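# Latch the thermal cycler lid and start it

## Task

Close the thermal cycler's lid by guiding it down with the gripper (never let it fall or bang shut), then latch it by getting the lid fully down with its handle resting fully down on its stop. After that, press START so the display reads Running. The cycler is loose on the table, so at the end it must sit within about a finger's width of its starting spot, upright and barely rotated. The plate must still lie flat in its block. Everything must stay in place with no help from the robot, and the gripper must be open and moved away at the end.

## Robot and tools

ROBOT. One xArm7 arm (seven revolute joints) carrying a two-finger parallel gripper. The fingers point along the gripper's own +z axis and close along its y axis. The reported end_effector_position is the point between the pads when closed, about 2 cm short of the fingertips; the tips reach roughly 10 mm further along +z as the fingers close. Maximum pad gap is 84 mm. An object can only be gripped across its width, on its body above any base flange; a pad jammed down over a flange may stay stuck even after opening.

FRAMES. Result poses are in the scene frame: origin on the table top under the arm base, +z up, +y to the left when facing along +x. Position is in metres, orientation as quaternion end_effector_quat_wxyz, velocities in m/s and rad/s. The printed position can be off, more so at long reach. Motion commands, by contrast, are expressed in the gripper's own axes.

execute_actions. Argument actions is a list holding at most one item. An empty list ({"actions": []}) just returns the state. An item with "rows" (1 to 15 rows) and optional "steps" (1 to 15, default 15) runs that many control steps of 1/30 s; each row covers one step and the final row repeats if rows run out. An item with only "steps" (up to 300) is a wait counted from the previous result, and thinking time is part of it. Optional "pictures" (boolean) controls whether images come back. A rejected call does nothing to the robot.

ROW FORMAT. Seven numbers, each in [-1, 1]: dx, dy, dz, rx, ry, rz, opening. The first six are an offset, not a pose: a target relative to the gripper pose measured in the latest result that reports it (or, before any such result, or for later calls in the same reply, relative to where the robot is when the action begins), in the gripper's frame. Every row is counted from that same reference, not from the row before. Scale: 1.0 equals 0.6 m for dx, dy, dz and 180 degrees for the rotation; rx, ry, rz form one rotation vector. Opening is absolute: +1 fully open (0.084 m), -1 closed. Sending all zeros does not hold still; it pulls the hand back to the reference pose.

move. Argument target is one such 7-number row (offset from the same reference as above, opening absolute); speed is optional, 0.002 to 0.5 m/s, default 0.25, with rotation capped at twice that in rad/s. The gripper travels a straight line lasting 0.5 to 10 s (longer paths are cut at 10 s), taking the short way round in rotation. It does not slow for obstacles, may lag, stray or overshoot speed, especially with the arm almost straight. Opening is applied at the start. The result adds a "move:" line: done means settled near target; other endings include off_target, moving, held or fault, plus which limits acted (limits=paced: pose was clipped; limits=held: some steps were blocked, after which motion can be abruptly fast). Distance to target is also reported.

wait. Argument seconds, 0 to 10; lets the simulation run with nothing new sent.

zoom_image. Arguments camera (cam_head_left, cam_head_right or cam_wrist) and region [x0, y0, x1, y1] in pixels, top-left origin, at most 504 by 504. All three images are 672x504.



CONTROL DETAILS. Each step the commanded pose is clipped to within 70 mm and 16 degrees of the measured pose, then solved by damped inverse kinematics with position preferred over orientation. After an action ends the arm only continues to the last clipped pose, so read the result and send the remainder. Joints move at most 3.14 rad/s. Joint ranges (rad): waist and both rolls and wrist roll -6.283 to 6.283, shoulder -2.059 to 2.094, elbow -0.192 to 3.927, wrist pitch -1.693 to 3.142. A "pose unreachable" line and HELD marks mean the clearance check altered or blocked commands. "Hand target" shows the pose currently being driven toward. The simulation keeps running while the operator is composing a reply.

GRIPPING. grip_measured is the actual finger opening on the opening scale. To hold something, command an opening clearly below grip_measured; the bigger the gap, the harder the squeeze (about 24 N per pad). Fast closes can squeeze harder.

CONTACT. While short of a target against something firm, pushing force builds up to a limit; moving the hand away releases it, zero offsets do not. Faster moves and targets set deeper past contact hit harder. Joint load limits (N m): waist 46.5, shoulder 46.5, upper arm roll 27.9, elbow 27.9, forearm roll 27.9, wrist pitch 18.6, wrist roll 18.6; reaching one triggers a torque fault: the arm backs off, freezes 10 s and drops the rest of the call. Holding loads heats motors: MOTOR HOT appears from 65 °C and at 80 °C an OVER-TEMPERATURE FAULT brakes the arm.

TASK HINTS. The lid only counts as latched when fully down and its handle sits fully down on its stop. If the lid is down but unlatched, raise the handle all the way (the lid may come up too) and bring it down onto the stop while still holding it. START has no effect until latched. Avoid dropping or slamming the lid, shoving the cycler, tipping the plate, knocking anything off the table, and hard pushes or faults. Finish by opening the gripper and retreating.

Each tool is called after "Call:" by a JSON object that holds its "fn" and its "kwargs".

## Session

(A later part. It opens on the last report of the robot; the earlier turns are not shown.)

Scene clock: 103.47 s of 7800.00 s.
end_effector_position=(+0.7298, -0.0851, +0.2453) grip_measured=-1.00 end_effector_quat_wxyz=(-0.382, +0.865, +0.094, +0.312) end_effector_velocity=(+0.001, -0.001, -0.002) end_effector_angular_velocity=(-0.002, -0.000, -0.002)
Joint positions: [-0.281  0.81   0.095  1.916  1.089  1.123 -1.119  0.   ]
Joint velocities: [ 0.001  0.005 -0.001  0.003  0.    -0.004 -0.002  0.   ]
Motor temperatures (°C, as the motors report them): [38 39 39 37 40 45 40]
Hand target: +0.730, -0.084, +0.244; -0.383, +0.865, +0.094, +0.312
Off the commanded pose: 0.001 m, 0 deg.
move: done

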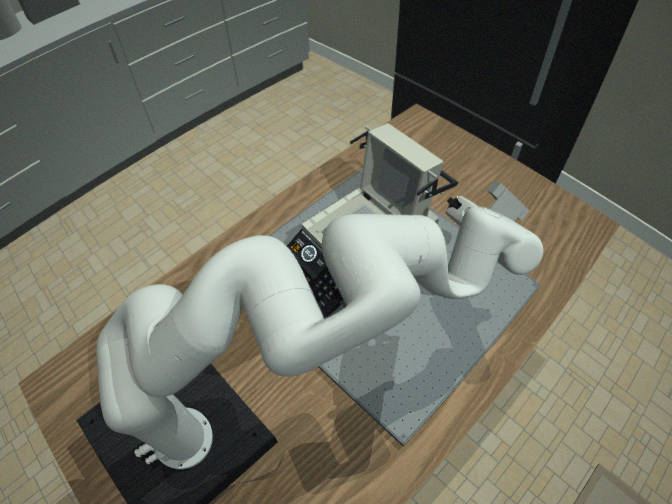

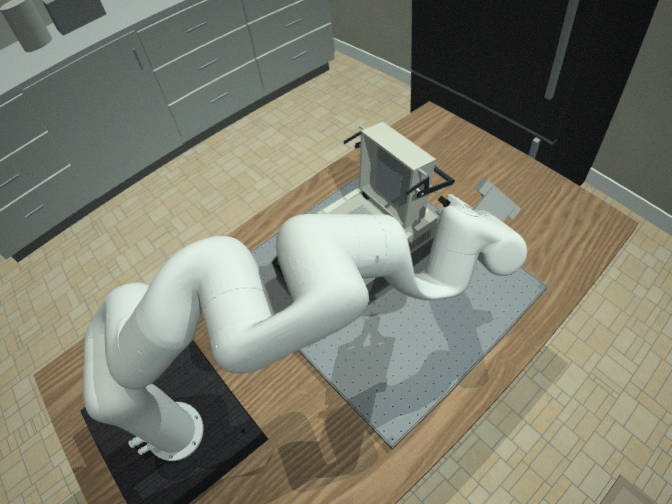

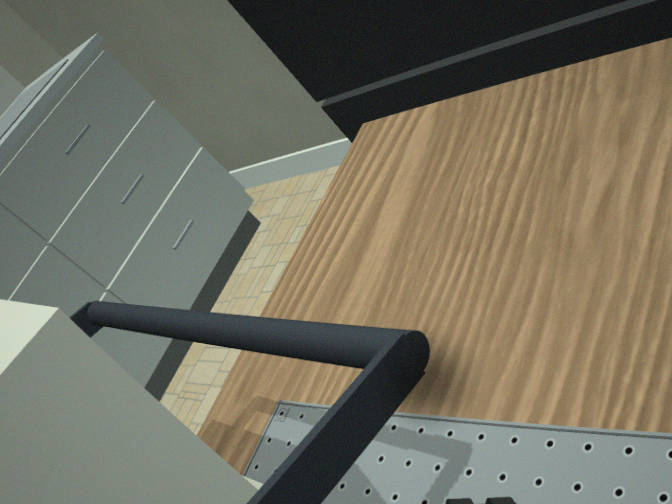

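Call:
{"fn": "move", "kwargs": {"target": [0.008,-0.006,0.082,0,0,0,-1], "speed": 0.04}}

Call:
{"fn": "move", "kwargs": {"target": [0.05,-0.024,-0.028,0,0,0,-1], "speed": 0.025}}

Scene clock: 106.33 s of 7800.00 s.
end_effector_position=(+0.7549, -0.0479, +0.2252) grip_measured=-1.00 end_effector_quat_wxyz=(-0.382, +0.865, +0.093, +0.312) end_effector_velocity=(+0.002, -0.003, +0.002) end_effector_angular_velocity=(-0.002, -0.004, -0.006)
Joint positions: [-0.215  0.888  0.11   1.987  1.094  1.055 -1.094  0.   ]
Joint velocities: [-0.001  0.002 -0.002  0.007  0.001 -0.002  0.002  0.   ]
Motor temperatures (°C, as the motors report them): [38 39 38 37 40 45 40]
Hand target: +0.755, -0.048, +0.225; -0.382, +0.865, +0.093, +0.312
Off the commanded pose: 0.000 m, 0 deg.
move: done

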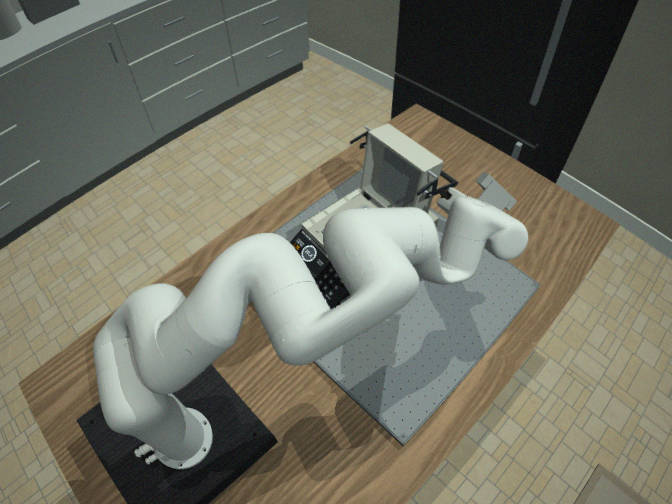

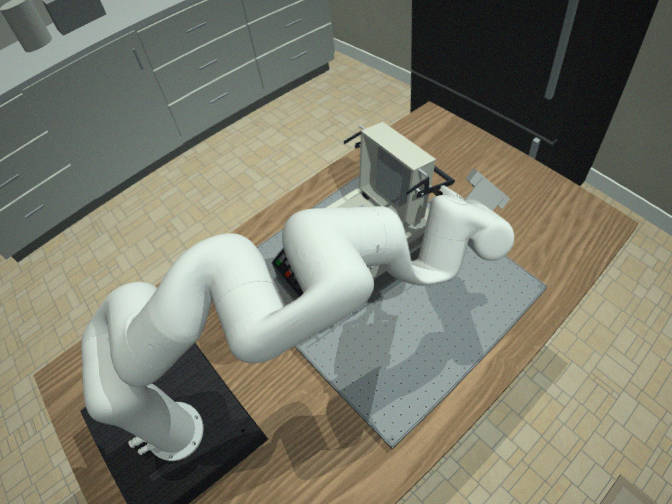

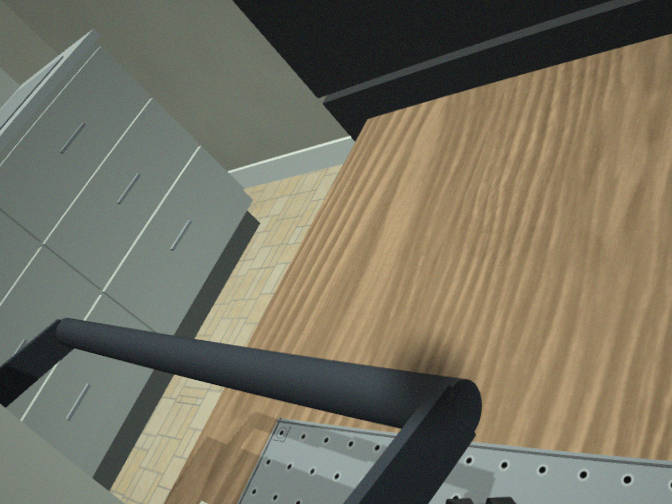

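Scene clock: 108.10 s of 7800.00 s.
end_effector_position=(+0.7649, -0.0524, +0.2606) grip_measured=-1.00 end_effector_quat_wxyz=(-0.382, +0.865, +0.093, +0.312) end_effector_velocity=(+0.000, +0.001, +0.001) end_effector_angular_velocity=(+0.002, +0.002, +0.002)
Joint positions: [-0.209  0.894  0.096  2.087  1.06   1.106 -1.005  0.   ]
Joint velocities: [ 0.001  0.002 -0.     0.005 -0.001  0.005  0.005  0.   ]
Motor temperatures (°C, as the motors report them): [38 39 38 37 40 45 40]
Hand target: +0.765, -0.052, +0.261; -0.382, +0.865, +0.093, +0.312
Off the commanded pose: 0.000 m, 0 deg.
move: done

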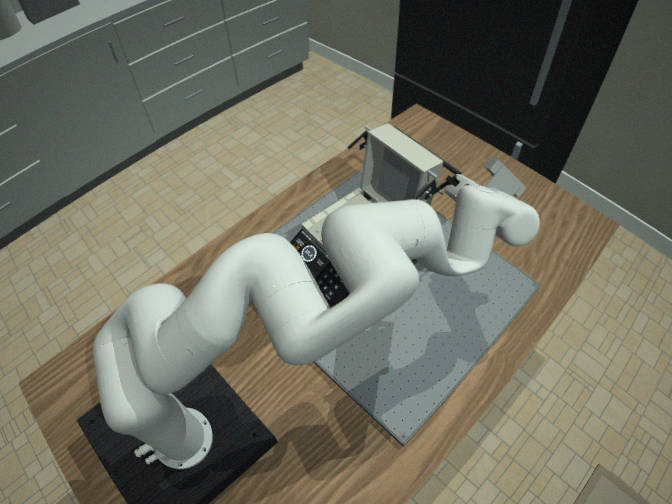

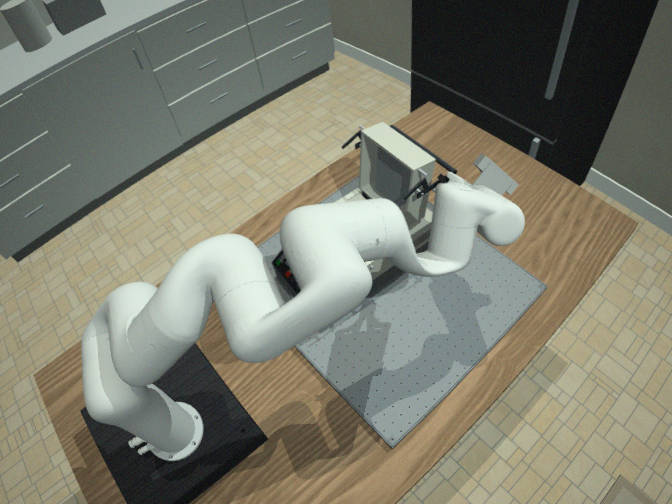

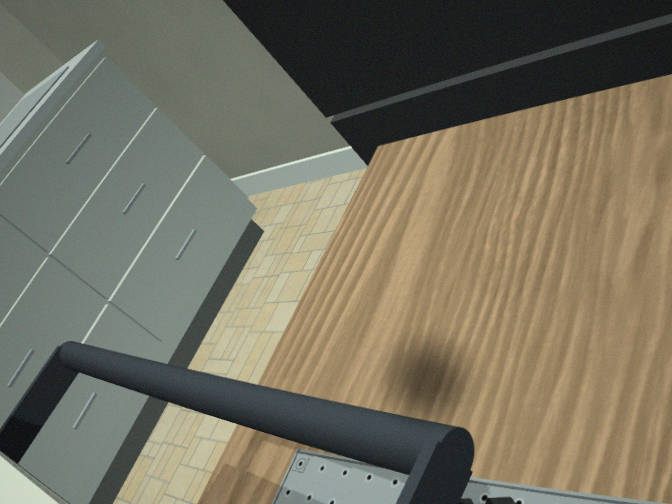

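Call:
{"fn": "move", "kwargs": {"target": [0.03,-0.036,-0.035,0,0,0,-1], "speed": 0.02}}

Scene clock: 111.03 s of 7800.00 s.
end_effector_position=(+0.7608, -0.0541, +0.2954) grip_measured=-1.00 end_effector_quat_wxyz=(-0.382, +0.865, +0.093, +0.312) end_effector_velocity=(-0.000, -0.001, +0.000) end_effector_angular_velocity=(+0.001, +0.002, -0.001)
Joint positions: [-0.213  0.841  0.089  2.087  1.046  1.138 -0.958  0.   ]
Joint velocities: [-0.    -0.    -0.001 -0.    -0.     0.001  0.002  0.   ]
Motor temperatures (°C, as the motors report them): [37 39 38 37 40 45 40]
Hand target: +0.761, -0.054, +0.296; -0.382, +0.865, +0.094, +0.312
Off the commanded pose: 0.000 m, 0 deg.
move: done

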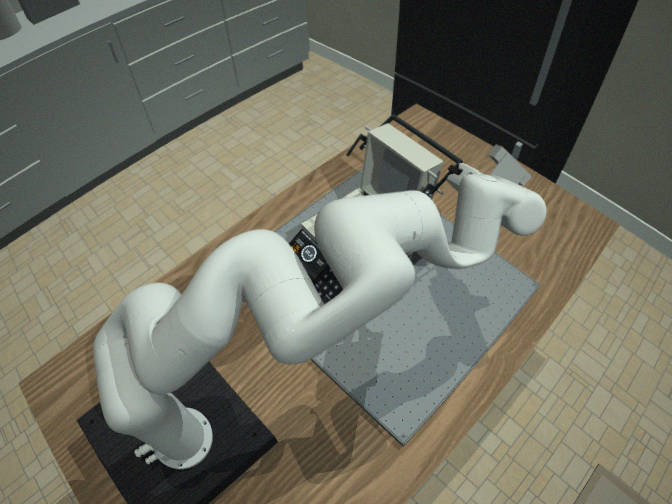

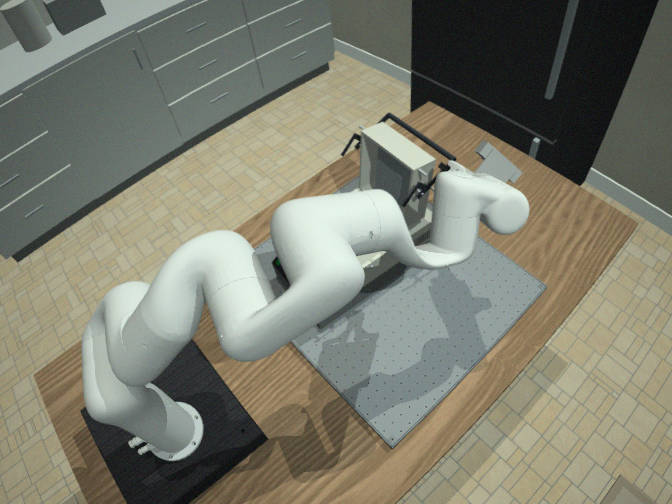

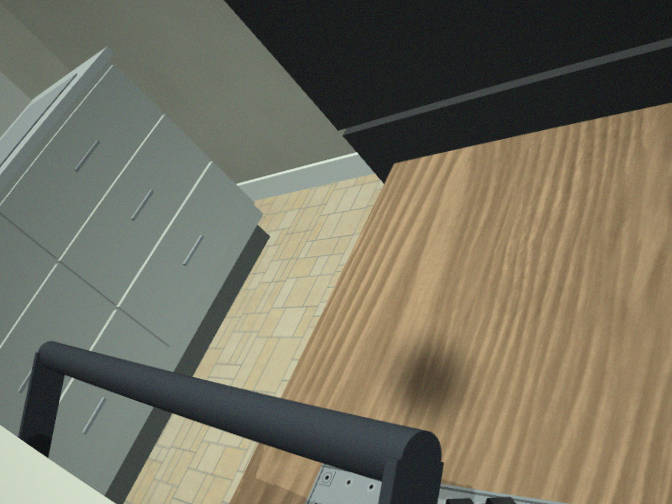

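Call:
{"fn": "move", "kwargs": {"target": [-0.003,-0.028,-0.028,0,0,0,-1], "speed": 0.015}}

Call:
{"fn": "move", "kwargs": {"target": [0.003,0.028,0.028,0,0,0,-1], "speed": 0.015}}

Scene clock: 113.90 s of 7800.00 s.
end_effector_position=(+0.7451, -0.0543, +0.3131) grip_measured=-1.00 end_effector_quat_wxyz=(-0.382, +0.865, +0.094, +0.312) end_effector_velocity=(-0.001, -0.000, -0.001) end_effector_angular_velocity=(+0.001, +0.003, -0.002)
Joint positions: [-0.225  0.753  0.088  1.989  1.055  1.14  -0.972  0.   ]
Joint velocities: [-0.001 -0.004 -0.001 -0.007  0.001 -0.001 -0.001  0.   ]
Motor temperatures (°C, as the motors report them): [37 40 38 37 40 45 40]
Hand target: +0.745, -0.054, +0.313; -0.382, +0.865, +0.093, +0.312
Off the commanded pose: 0.000 m, 0 deg.
move: done

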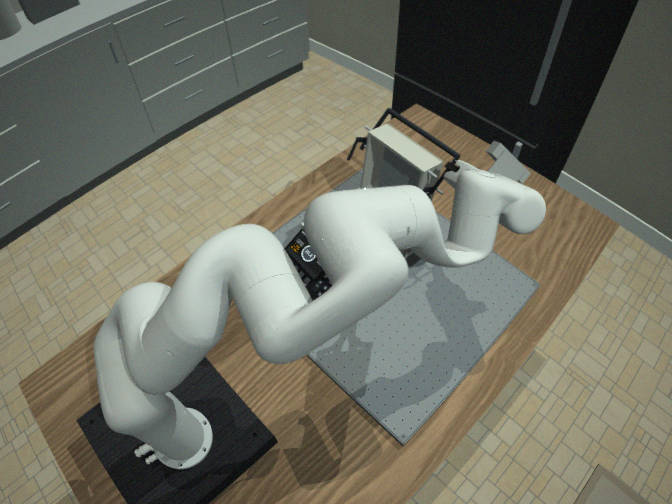

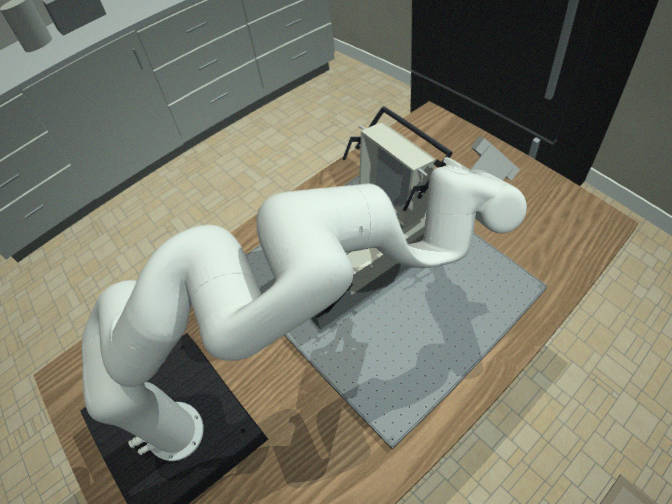

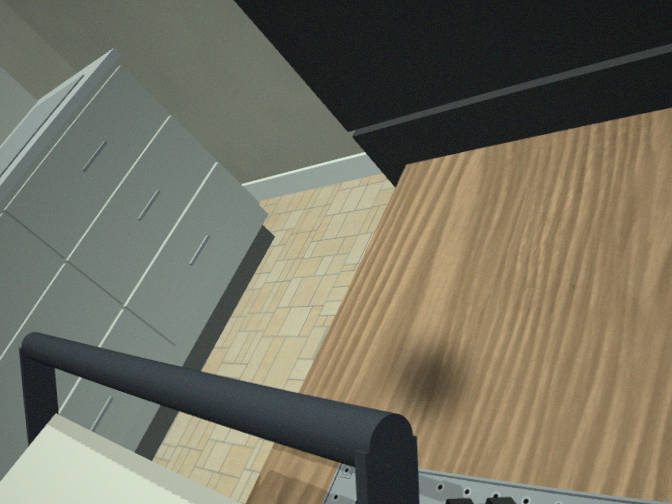

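Scene clock: 115.70 s of 7800.00 s.
end_effector_position=(+0.7608, -0.0540, +0.2954) grip_measured=-1.00 end_effector_quat_wxyz=(-0.382, +0.865, +0.093, +0.312) end_effector_velocity=(+0.002, -0.001, +0.002) end_effector_angular_velocity=(-0.001, -0.004, -0.001)
Joint positions: [-0.213  0.841  0.089  2.087  1.046  1.138 -0.958  0.   ]
Joint velocities: [ 0.     0.005 -0.     0.011 -0.001  0.     0.002  0.   ]
Motor temperatures (°C, as the motors report them): [37 40 38 37 40 45 40]
Hand target: +0.761, -0.054, +0.295; -0.382, +0.865, +0.094, +0.312
Off the commanded pose: 0.000 m, 0 deg.
move: done

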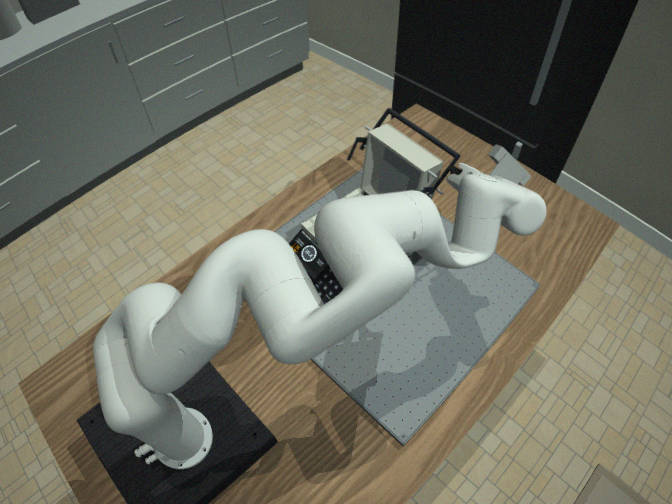

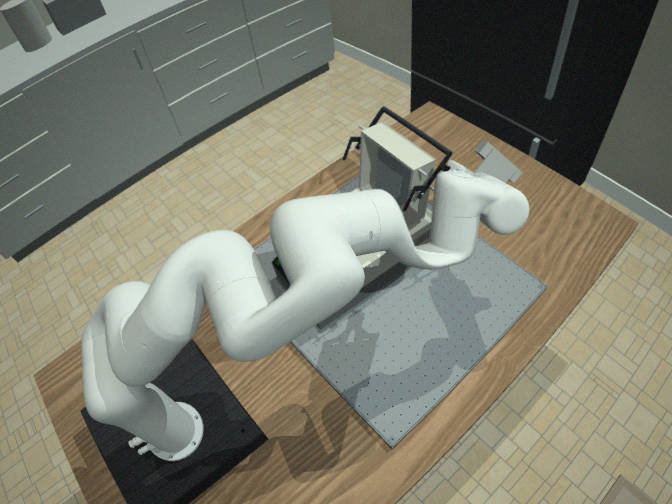

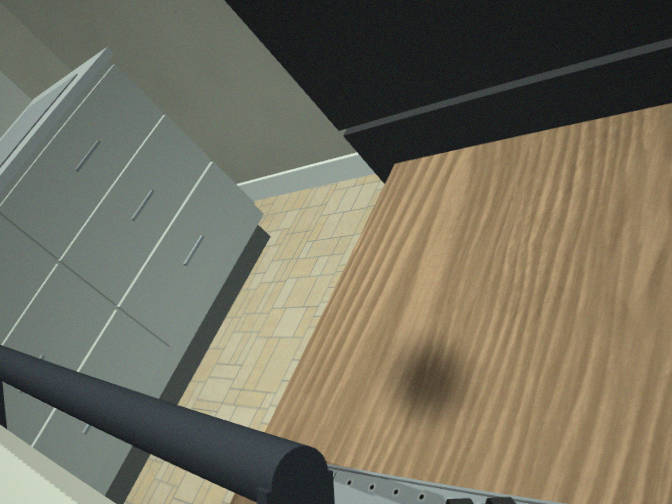

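Call:
{"fn": "move", "kwargs": {"target": [0.02,0.03,-0.1,0,0,0,-1], "speed": 0.08}}

Call:
{"fn": "move", "kwargs": {"target": [0.05,-0.12,-0.1,-0.27,0,0,-1], "speed": 0.2}}

Call:
{"fn": "move", "kwargs": {"target": [0.03,-0.18,0,0,-0.065,0,-0.3], "speed": 0.15}}

Call:
{"fn": "move", "kwargs": {"target": [0,0,0,0,0,0.5,-0.3], "speed": 0.4}}

Scene clock: 119.33 s of 7800.00 s.
end_effector_position=(+0.7496, -0.1096, +0.3226) grip_measured=-1.00 end_effector_quat_wxyz=(-0.383, +0.864, +0.094, +0.312) end_effector_velocity=(-0.000, -0.000, +0.002) end_effector_angular_velocity=(-0.000, -0.001, +0.003)
Joint positions: [-0.294  0.879  0.07   2.224  1.017  1.274 -0.916  0.   ]
Joint velocities: [-0.001  0.003  0.001  0.01  -0.003  0.007  0.004  0.   ]
Motor temperatures (°C, as the motors report them): [37 40 38 37 40 45 40]
Hand target: +0.750, -0.110, +0.323; -0.382, +0.865, +0.094, +0.312
Off the commanded pose: 0.001 m, 0 deg.
move: done

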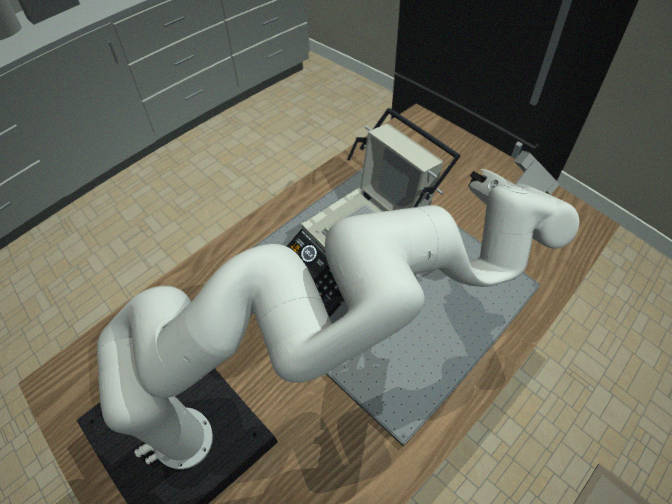

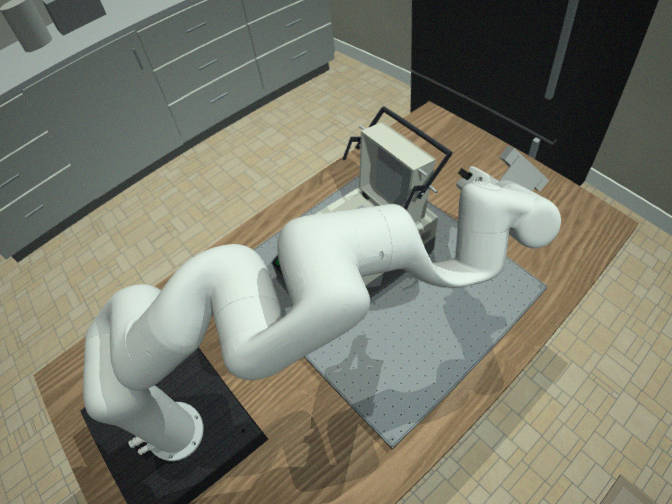

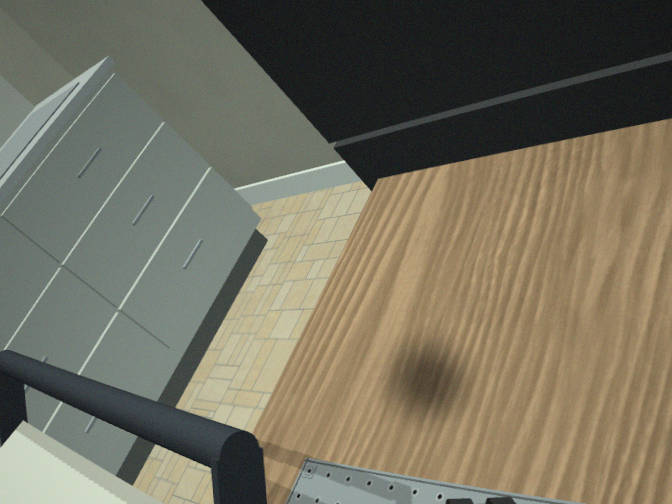

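Scene clock: 121.93 s of 7800.00 s.
end_effector_position=(+0.7167, -0.1051, +0.4147) grip_measured=-1.00 end_effector_quat_wxyz=(+0.007, +0.946, -0.042, +0.322) end_effector_velocity=(+0.000, +0.002, +0.002) end_effector_angular_velocity=(-0.006, -0.003, -0.004)
Joint positions: [ 0.255  0.352 -0.32   1.664  0.25   0.658 -0.212  0.   ]
Joint velocities: [ 0.008 -0.001 -0.005  0.002 -0.013 -0.002  0.014  0.   ]
Motor temperatures (°C, as the motors report them): [37 40 38 37 40 45 40]
Hand target: +0.717, -0.105, +0.415; +0.007, +0.946, -0.041, +0.322
Off the commanded pose: 0.001 m, 0 deg.
move: done

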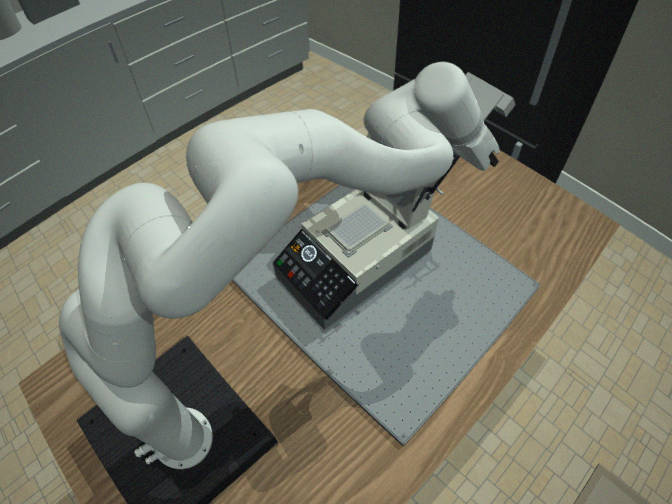

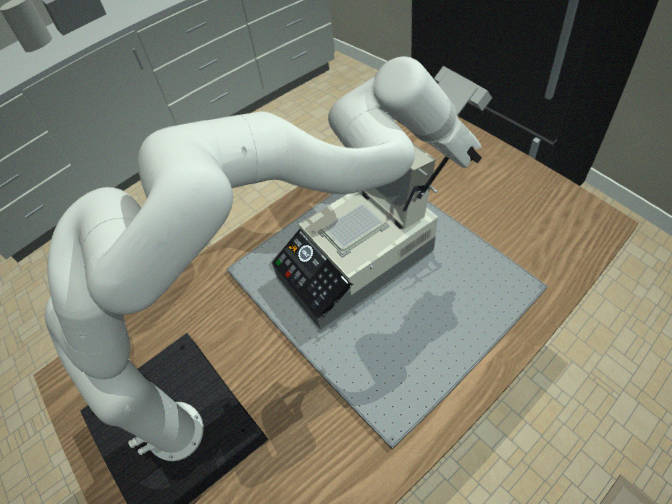

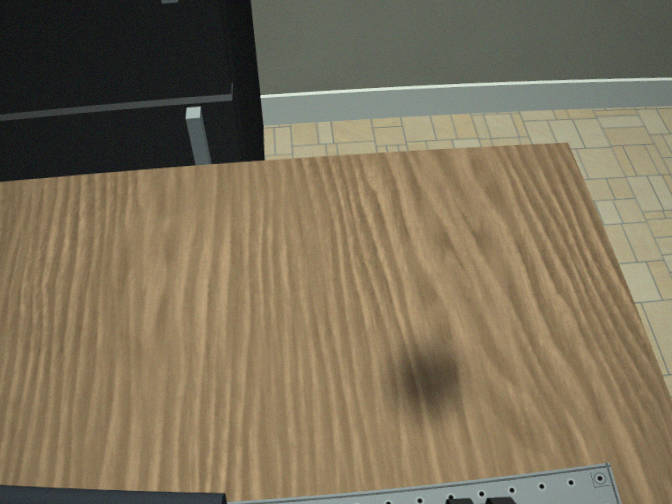

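Scene clock: 123.13 s of 7800.00 s.
end_effector_position=(+0.7398, +0.0008, +0.4268) grip_measured=-0.32 end_effector_quat_wxyz=(+0.002, +0.974, -0.042, +0.224) end_effector_velocity=(+0.001, +0.008, +0.001) end_effector_angular_velocity=(+0.004, +0.012, +0.008)
Joint positions: [ 0.334  0.612 -0.309  2.204  0.166  1.135  0.028  0.03 ]
Joint velocities: [-0.004  0.027  0.007  0.056  0.004  0.04   0.004 -0.   ]
Motor temperatures (°C, as the motors report them): [37 40 38 38 40 45 40]
Hand target: +0.740, +0.002, +0.427; +0.002, +0.974, -0.041, +0.224
Off the commanded pose: 0.001 m, 0 deg.
move: done

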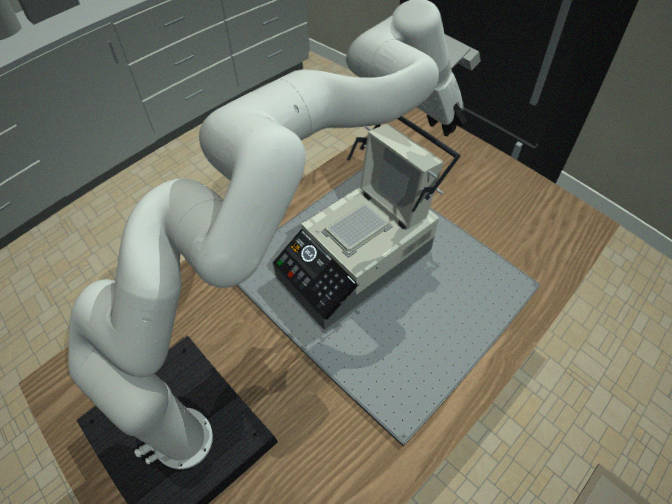

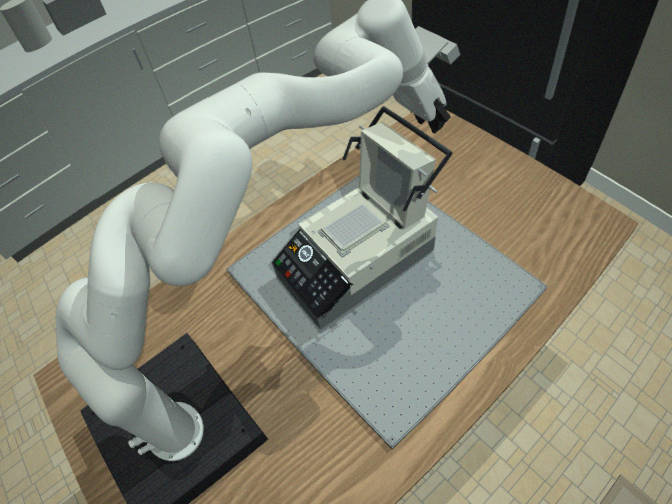

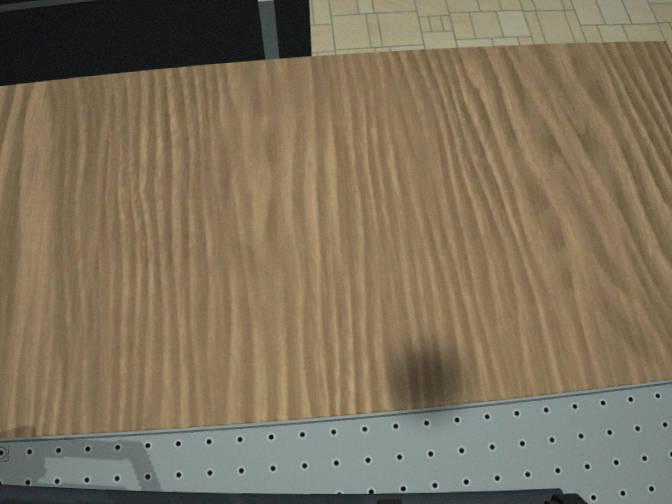

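Scene clock: 125.63 s of 7800.00 s.
end_effector_position=(+0.7398, +0.0009, +0.4267) grip_measured=-0.32 end_effector_quat_wxyz=(-0.157, +0.659, -0.718, +0.160) end_effector_velocity=(+0.000, +0.000, +0.001) end_effector_angular_velocity=(+0.004, -0.002, -0.008)
Joint positions: [ 0.453  0.646 -0.544  2.21   0.338  1.156  1.531  0.03 ]
Joint velocities: [ 0.001  0.001 -0.002  0.002  0.001  0.     0.009 -0.   ]
Motor temperatures (°C, as the motors report them): [37 40 38 38 40 45 40]
Hand target: +0.740, +0.001, +0.427; -0.157, +0.659, -0.718, +0.160
Off the commanded pose: 0.000 m, 0 deg.
move: done

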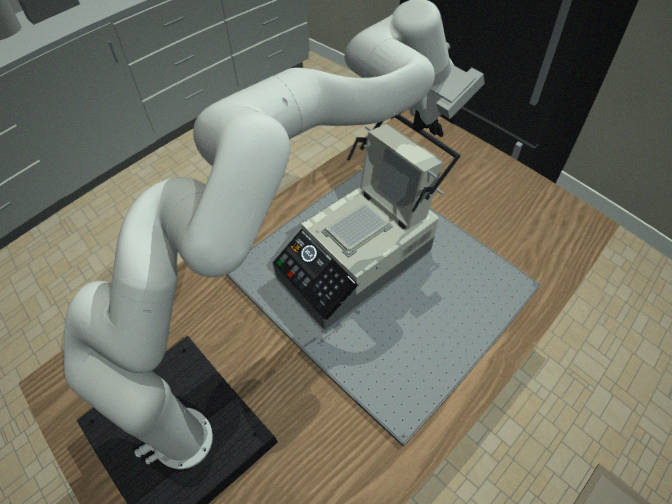

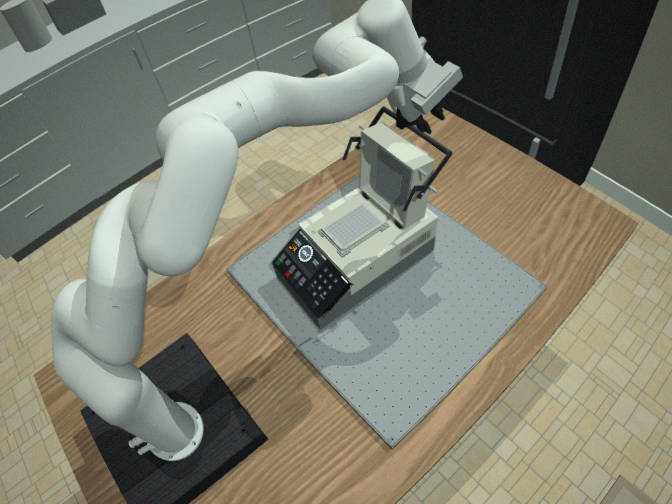

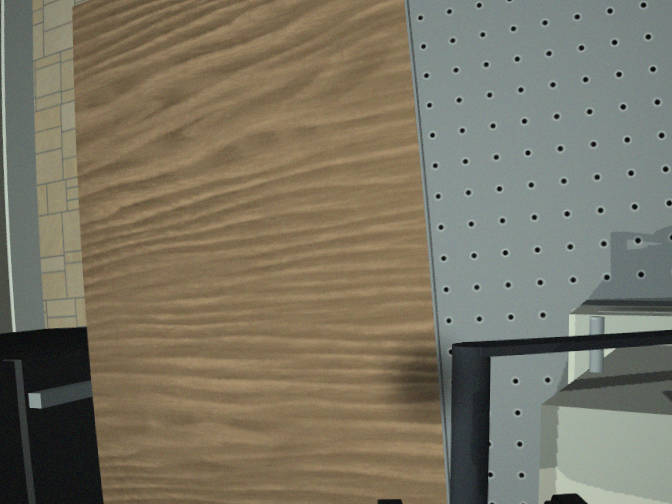

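Call:
{"fn": "move", "kwargs": {"target": [-0.09,0.015,0.1,0,0,0,-0.45], "speed": 0.05}}

Scene clock: 129.00 s of 7800.00 s.
end_effector_position=(+0.7623, +0.0535, +0.3698) grip_measured=-0.47 end_effector_quat_wxyz=(-0.157, +0.659, -0.718, +0.160) end_effector_velocity=(+0.001, -0.001, +0.002) end_effector_angular_velocity=(+0.000, -0.007, -0.003)
Joint positions: [ 0.515  0.744 -0.531  2.203  0.335  1.055  1.609  0.024]
Joint velocities: [-0.002  0.001 -0.002  0.005  0.001 -0.003  0.002 -0.   ]
Motor temperatures (°C, as the motors report them): [37 40 38 38 40 45 40]
Hand target: +0.762, +0.054, +0.369; -0.157, +0.659, -0.718, +0.160
Off the commanded pose: 0.001 m, 0 deg.
move: done

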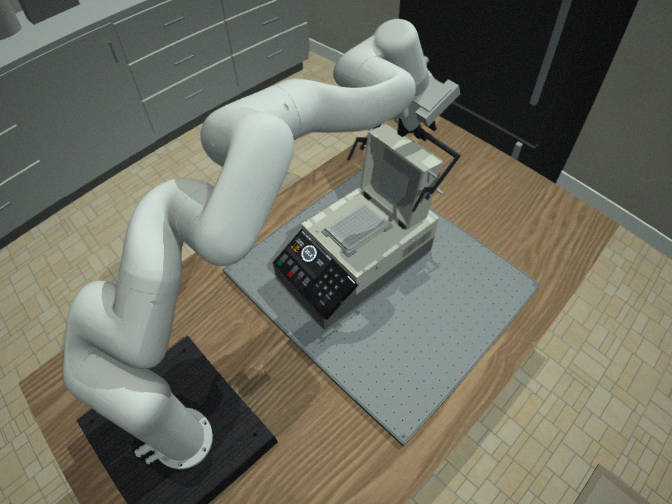

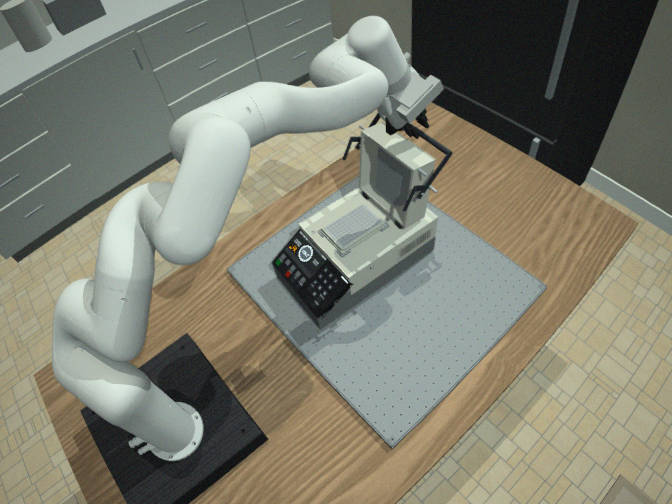

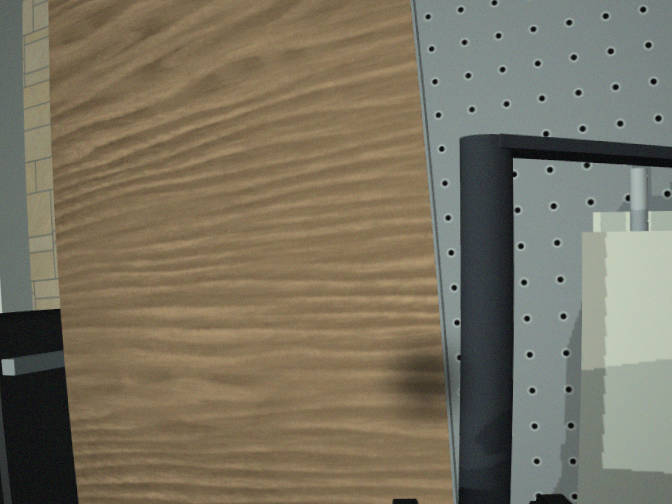

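Call:
{"fn": "move", "kwargs": {"target": [0,0.005,0.02,0,0,0,-0.5], "speed": 0.015}}

Call:
{"fn": "move", "kwargs": {"target": [0,0,0,0,0,0,-0.95], "speed": 0.01}}

Scene clock: 131.20 s of 7800.00 s.
end_effector_position=(+0.7648, +0.0534, +0.3577) grip_measured=-0.52 end_effector_quat_wxyz=(-0.157, +0.659, -0.718, +0.160) end_effector_velocity=(+0.001, -0.000, +0.001) end_effector_angular_velocity=(+0.001, -0.004, -0.000)
Joint positions: [ 0.517  0.752 -0.528  2.181  0.339  1.026  1.606  0.021]
Joint velocities: [ 0.    -0.001  0.    -0.001  0.001 -0.004 -0.    -0.   ]
Motor temperatures (°C, as the motors report them): [37 40 38 38 40 45 40]
Hand target: +0.765, +0.053, +0.358; -0.157, +0.659, -0.718, +0.160
Off the commanded pose: 0.000 m, 0 deg.
move: done

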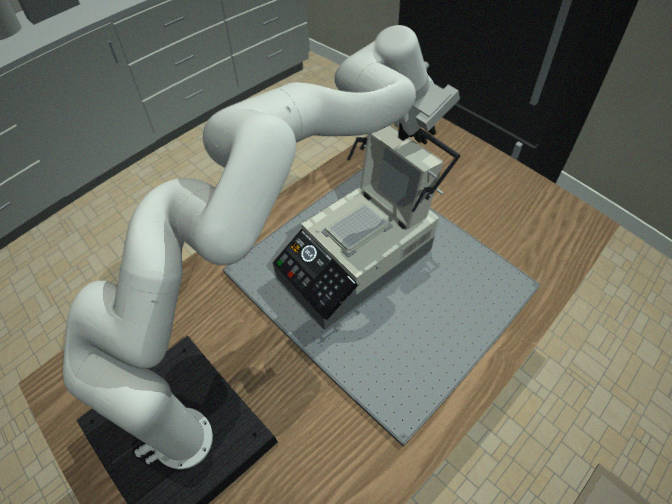

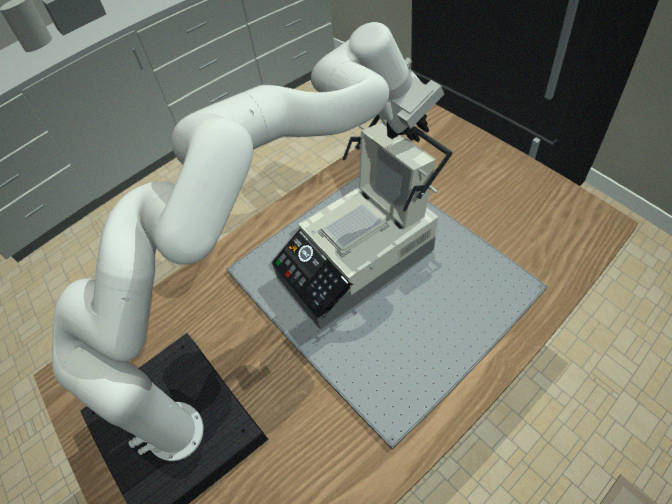

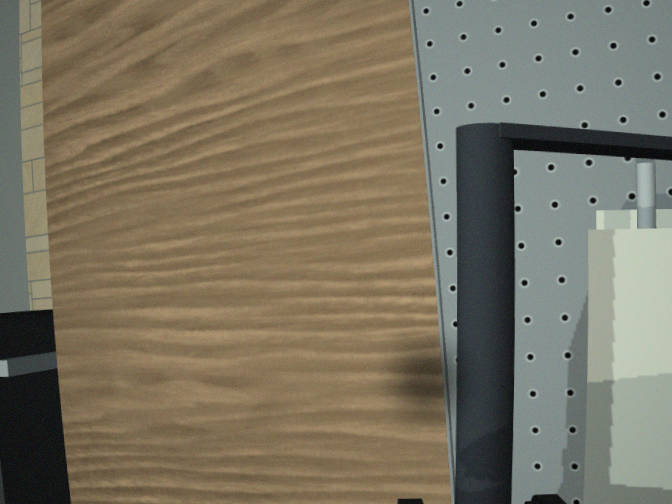

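Scene clock: 131.70 s of 7800.00 s.
end_effector_position=(+0.7648, +0.0534, +0.3577) grip_measured=-0.74 end_effector_quat_wxyz=(-0.157, +0.659, -0.718, +0.160) end_effector_velocity=(-0.000, +0.000, +0.001) end_effector_angular_velocity=(+0.000, -0.000, +0.000)
Joint positions: [ 0.517  0.752 -0.528  2.18   0.339  1.026  1.606  0.011]
Joint velocities: [ 0.    -0.    -0.     0.001  0.     0.001  0.     0.   ]
Motor temperatures (°C, as the motors report them): [37 40 38 38 40 45 40]
Hand target: +0.765, +0.053, +0.358; -0.157, +0.659, -0.718, +0.160
Off the commanded pose: 0.000 m, 0 deg.
move: done

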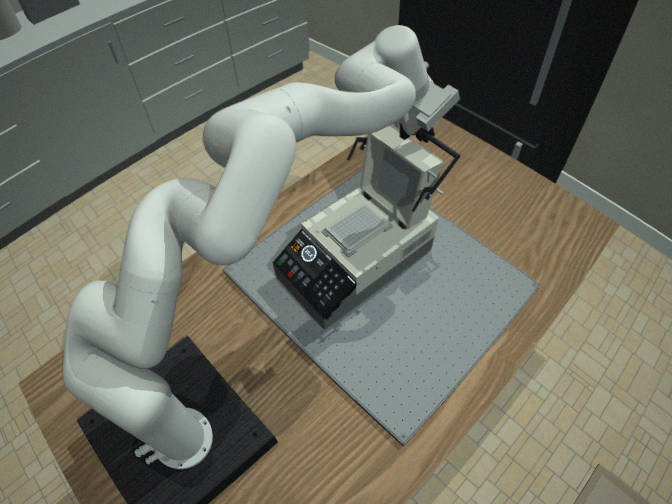

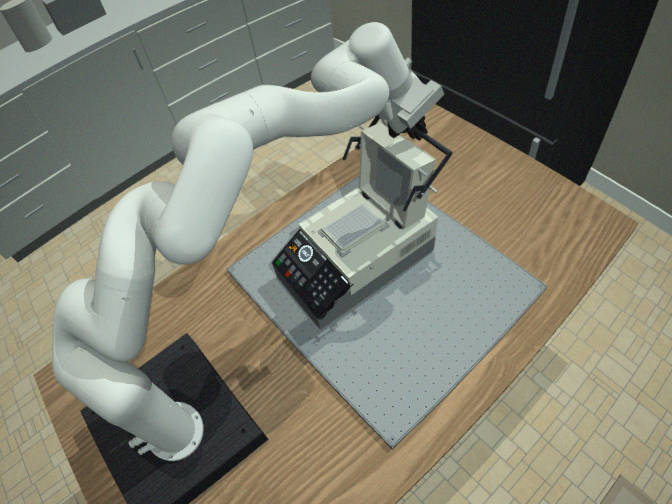

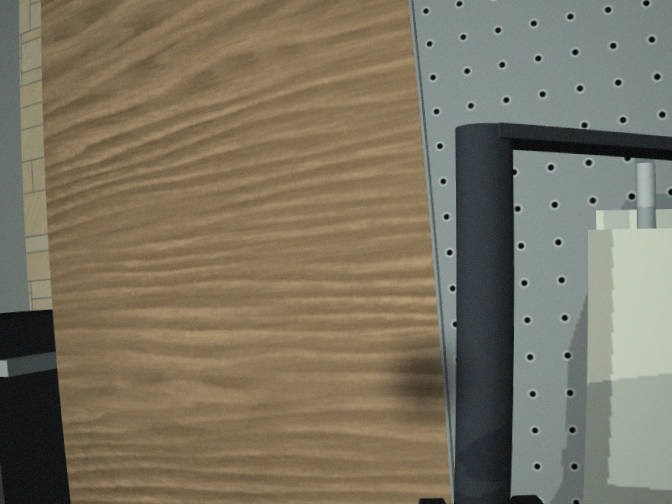

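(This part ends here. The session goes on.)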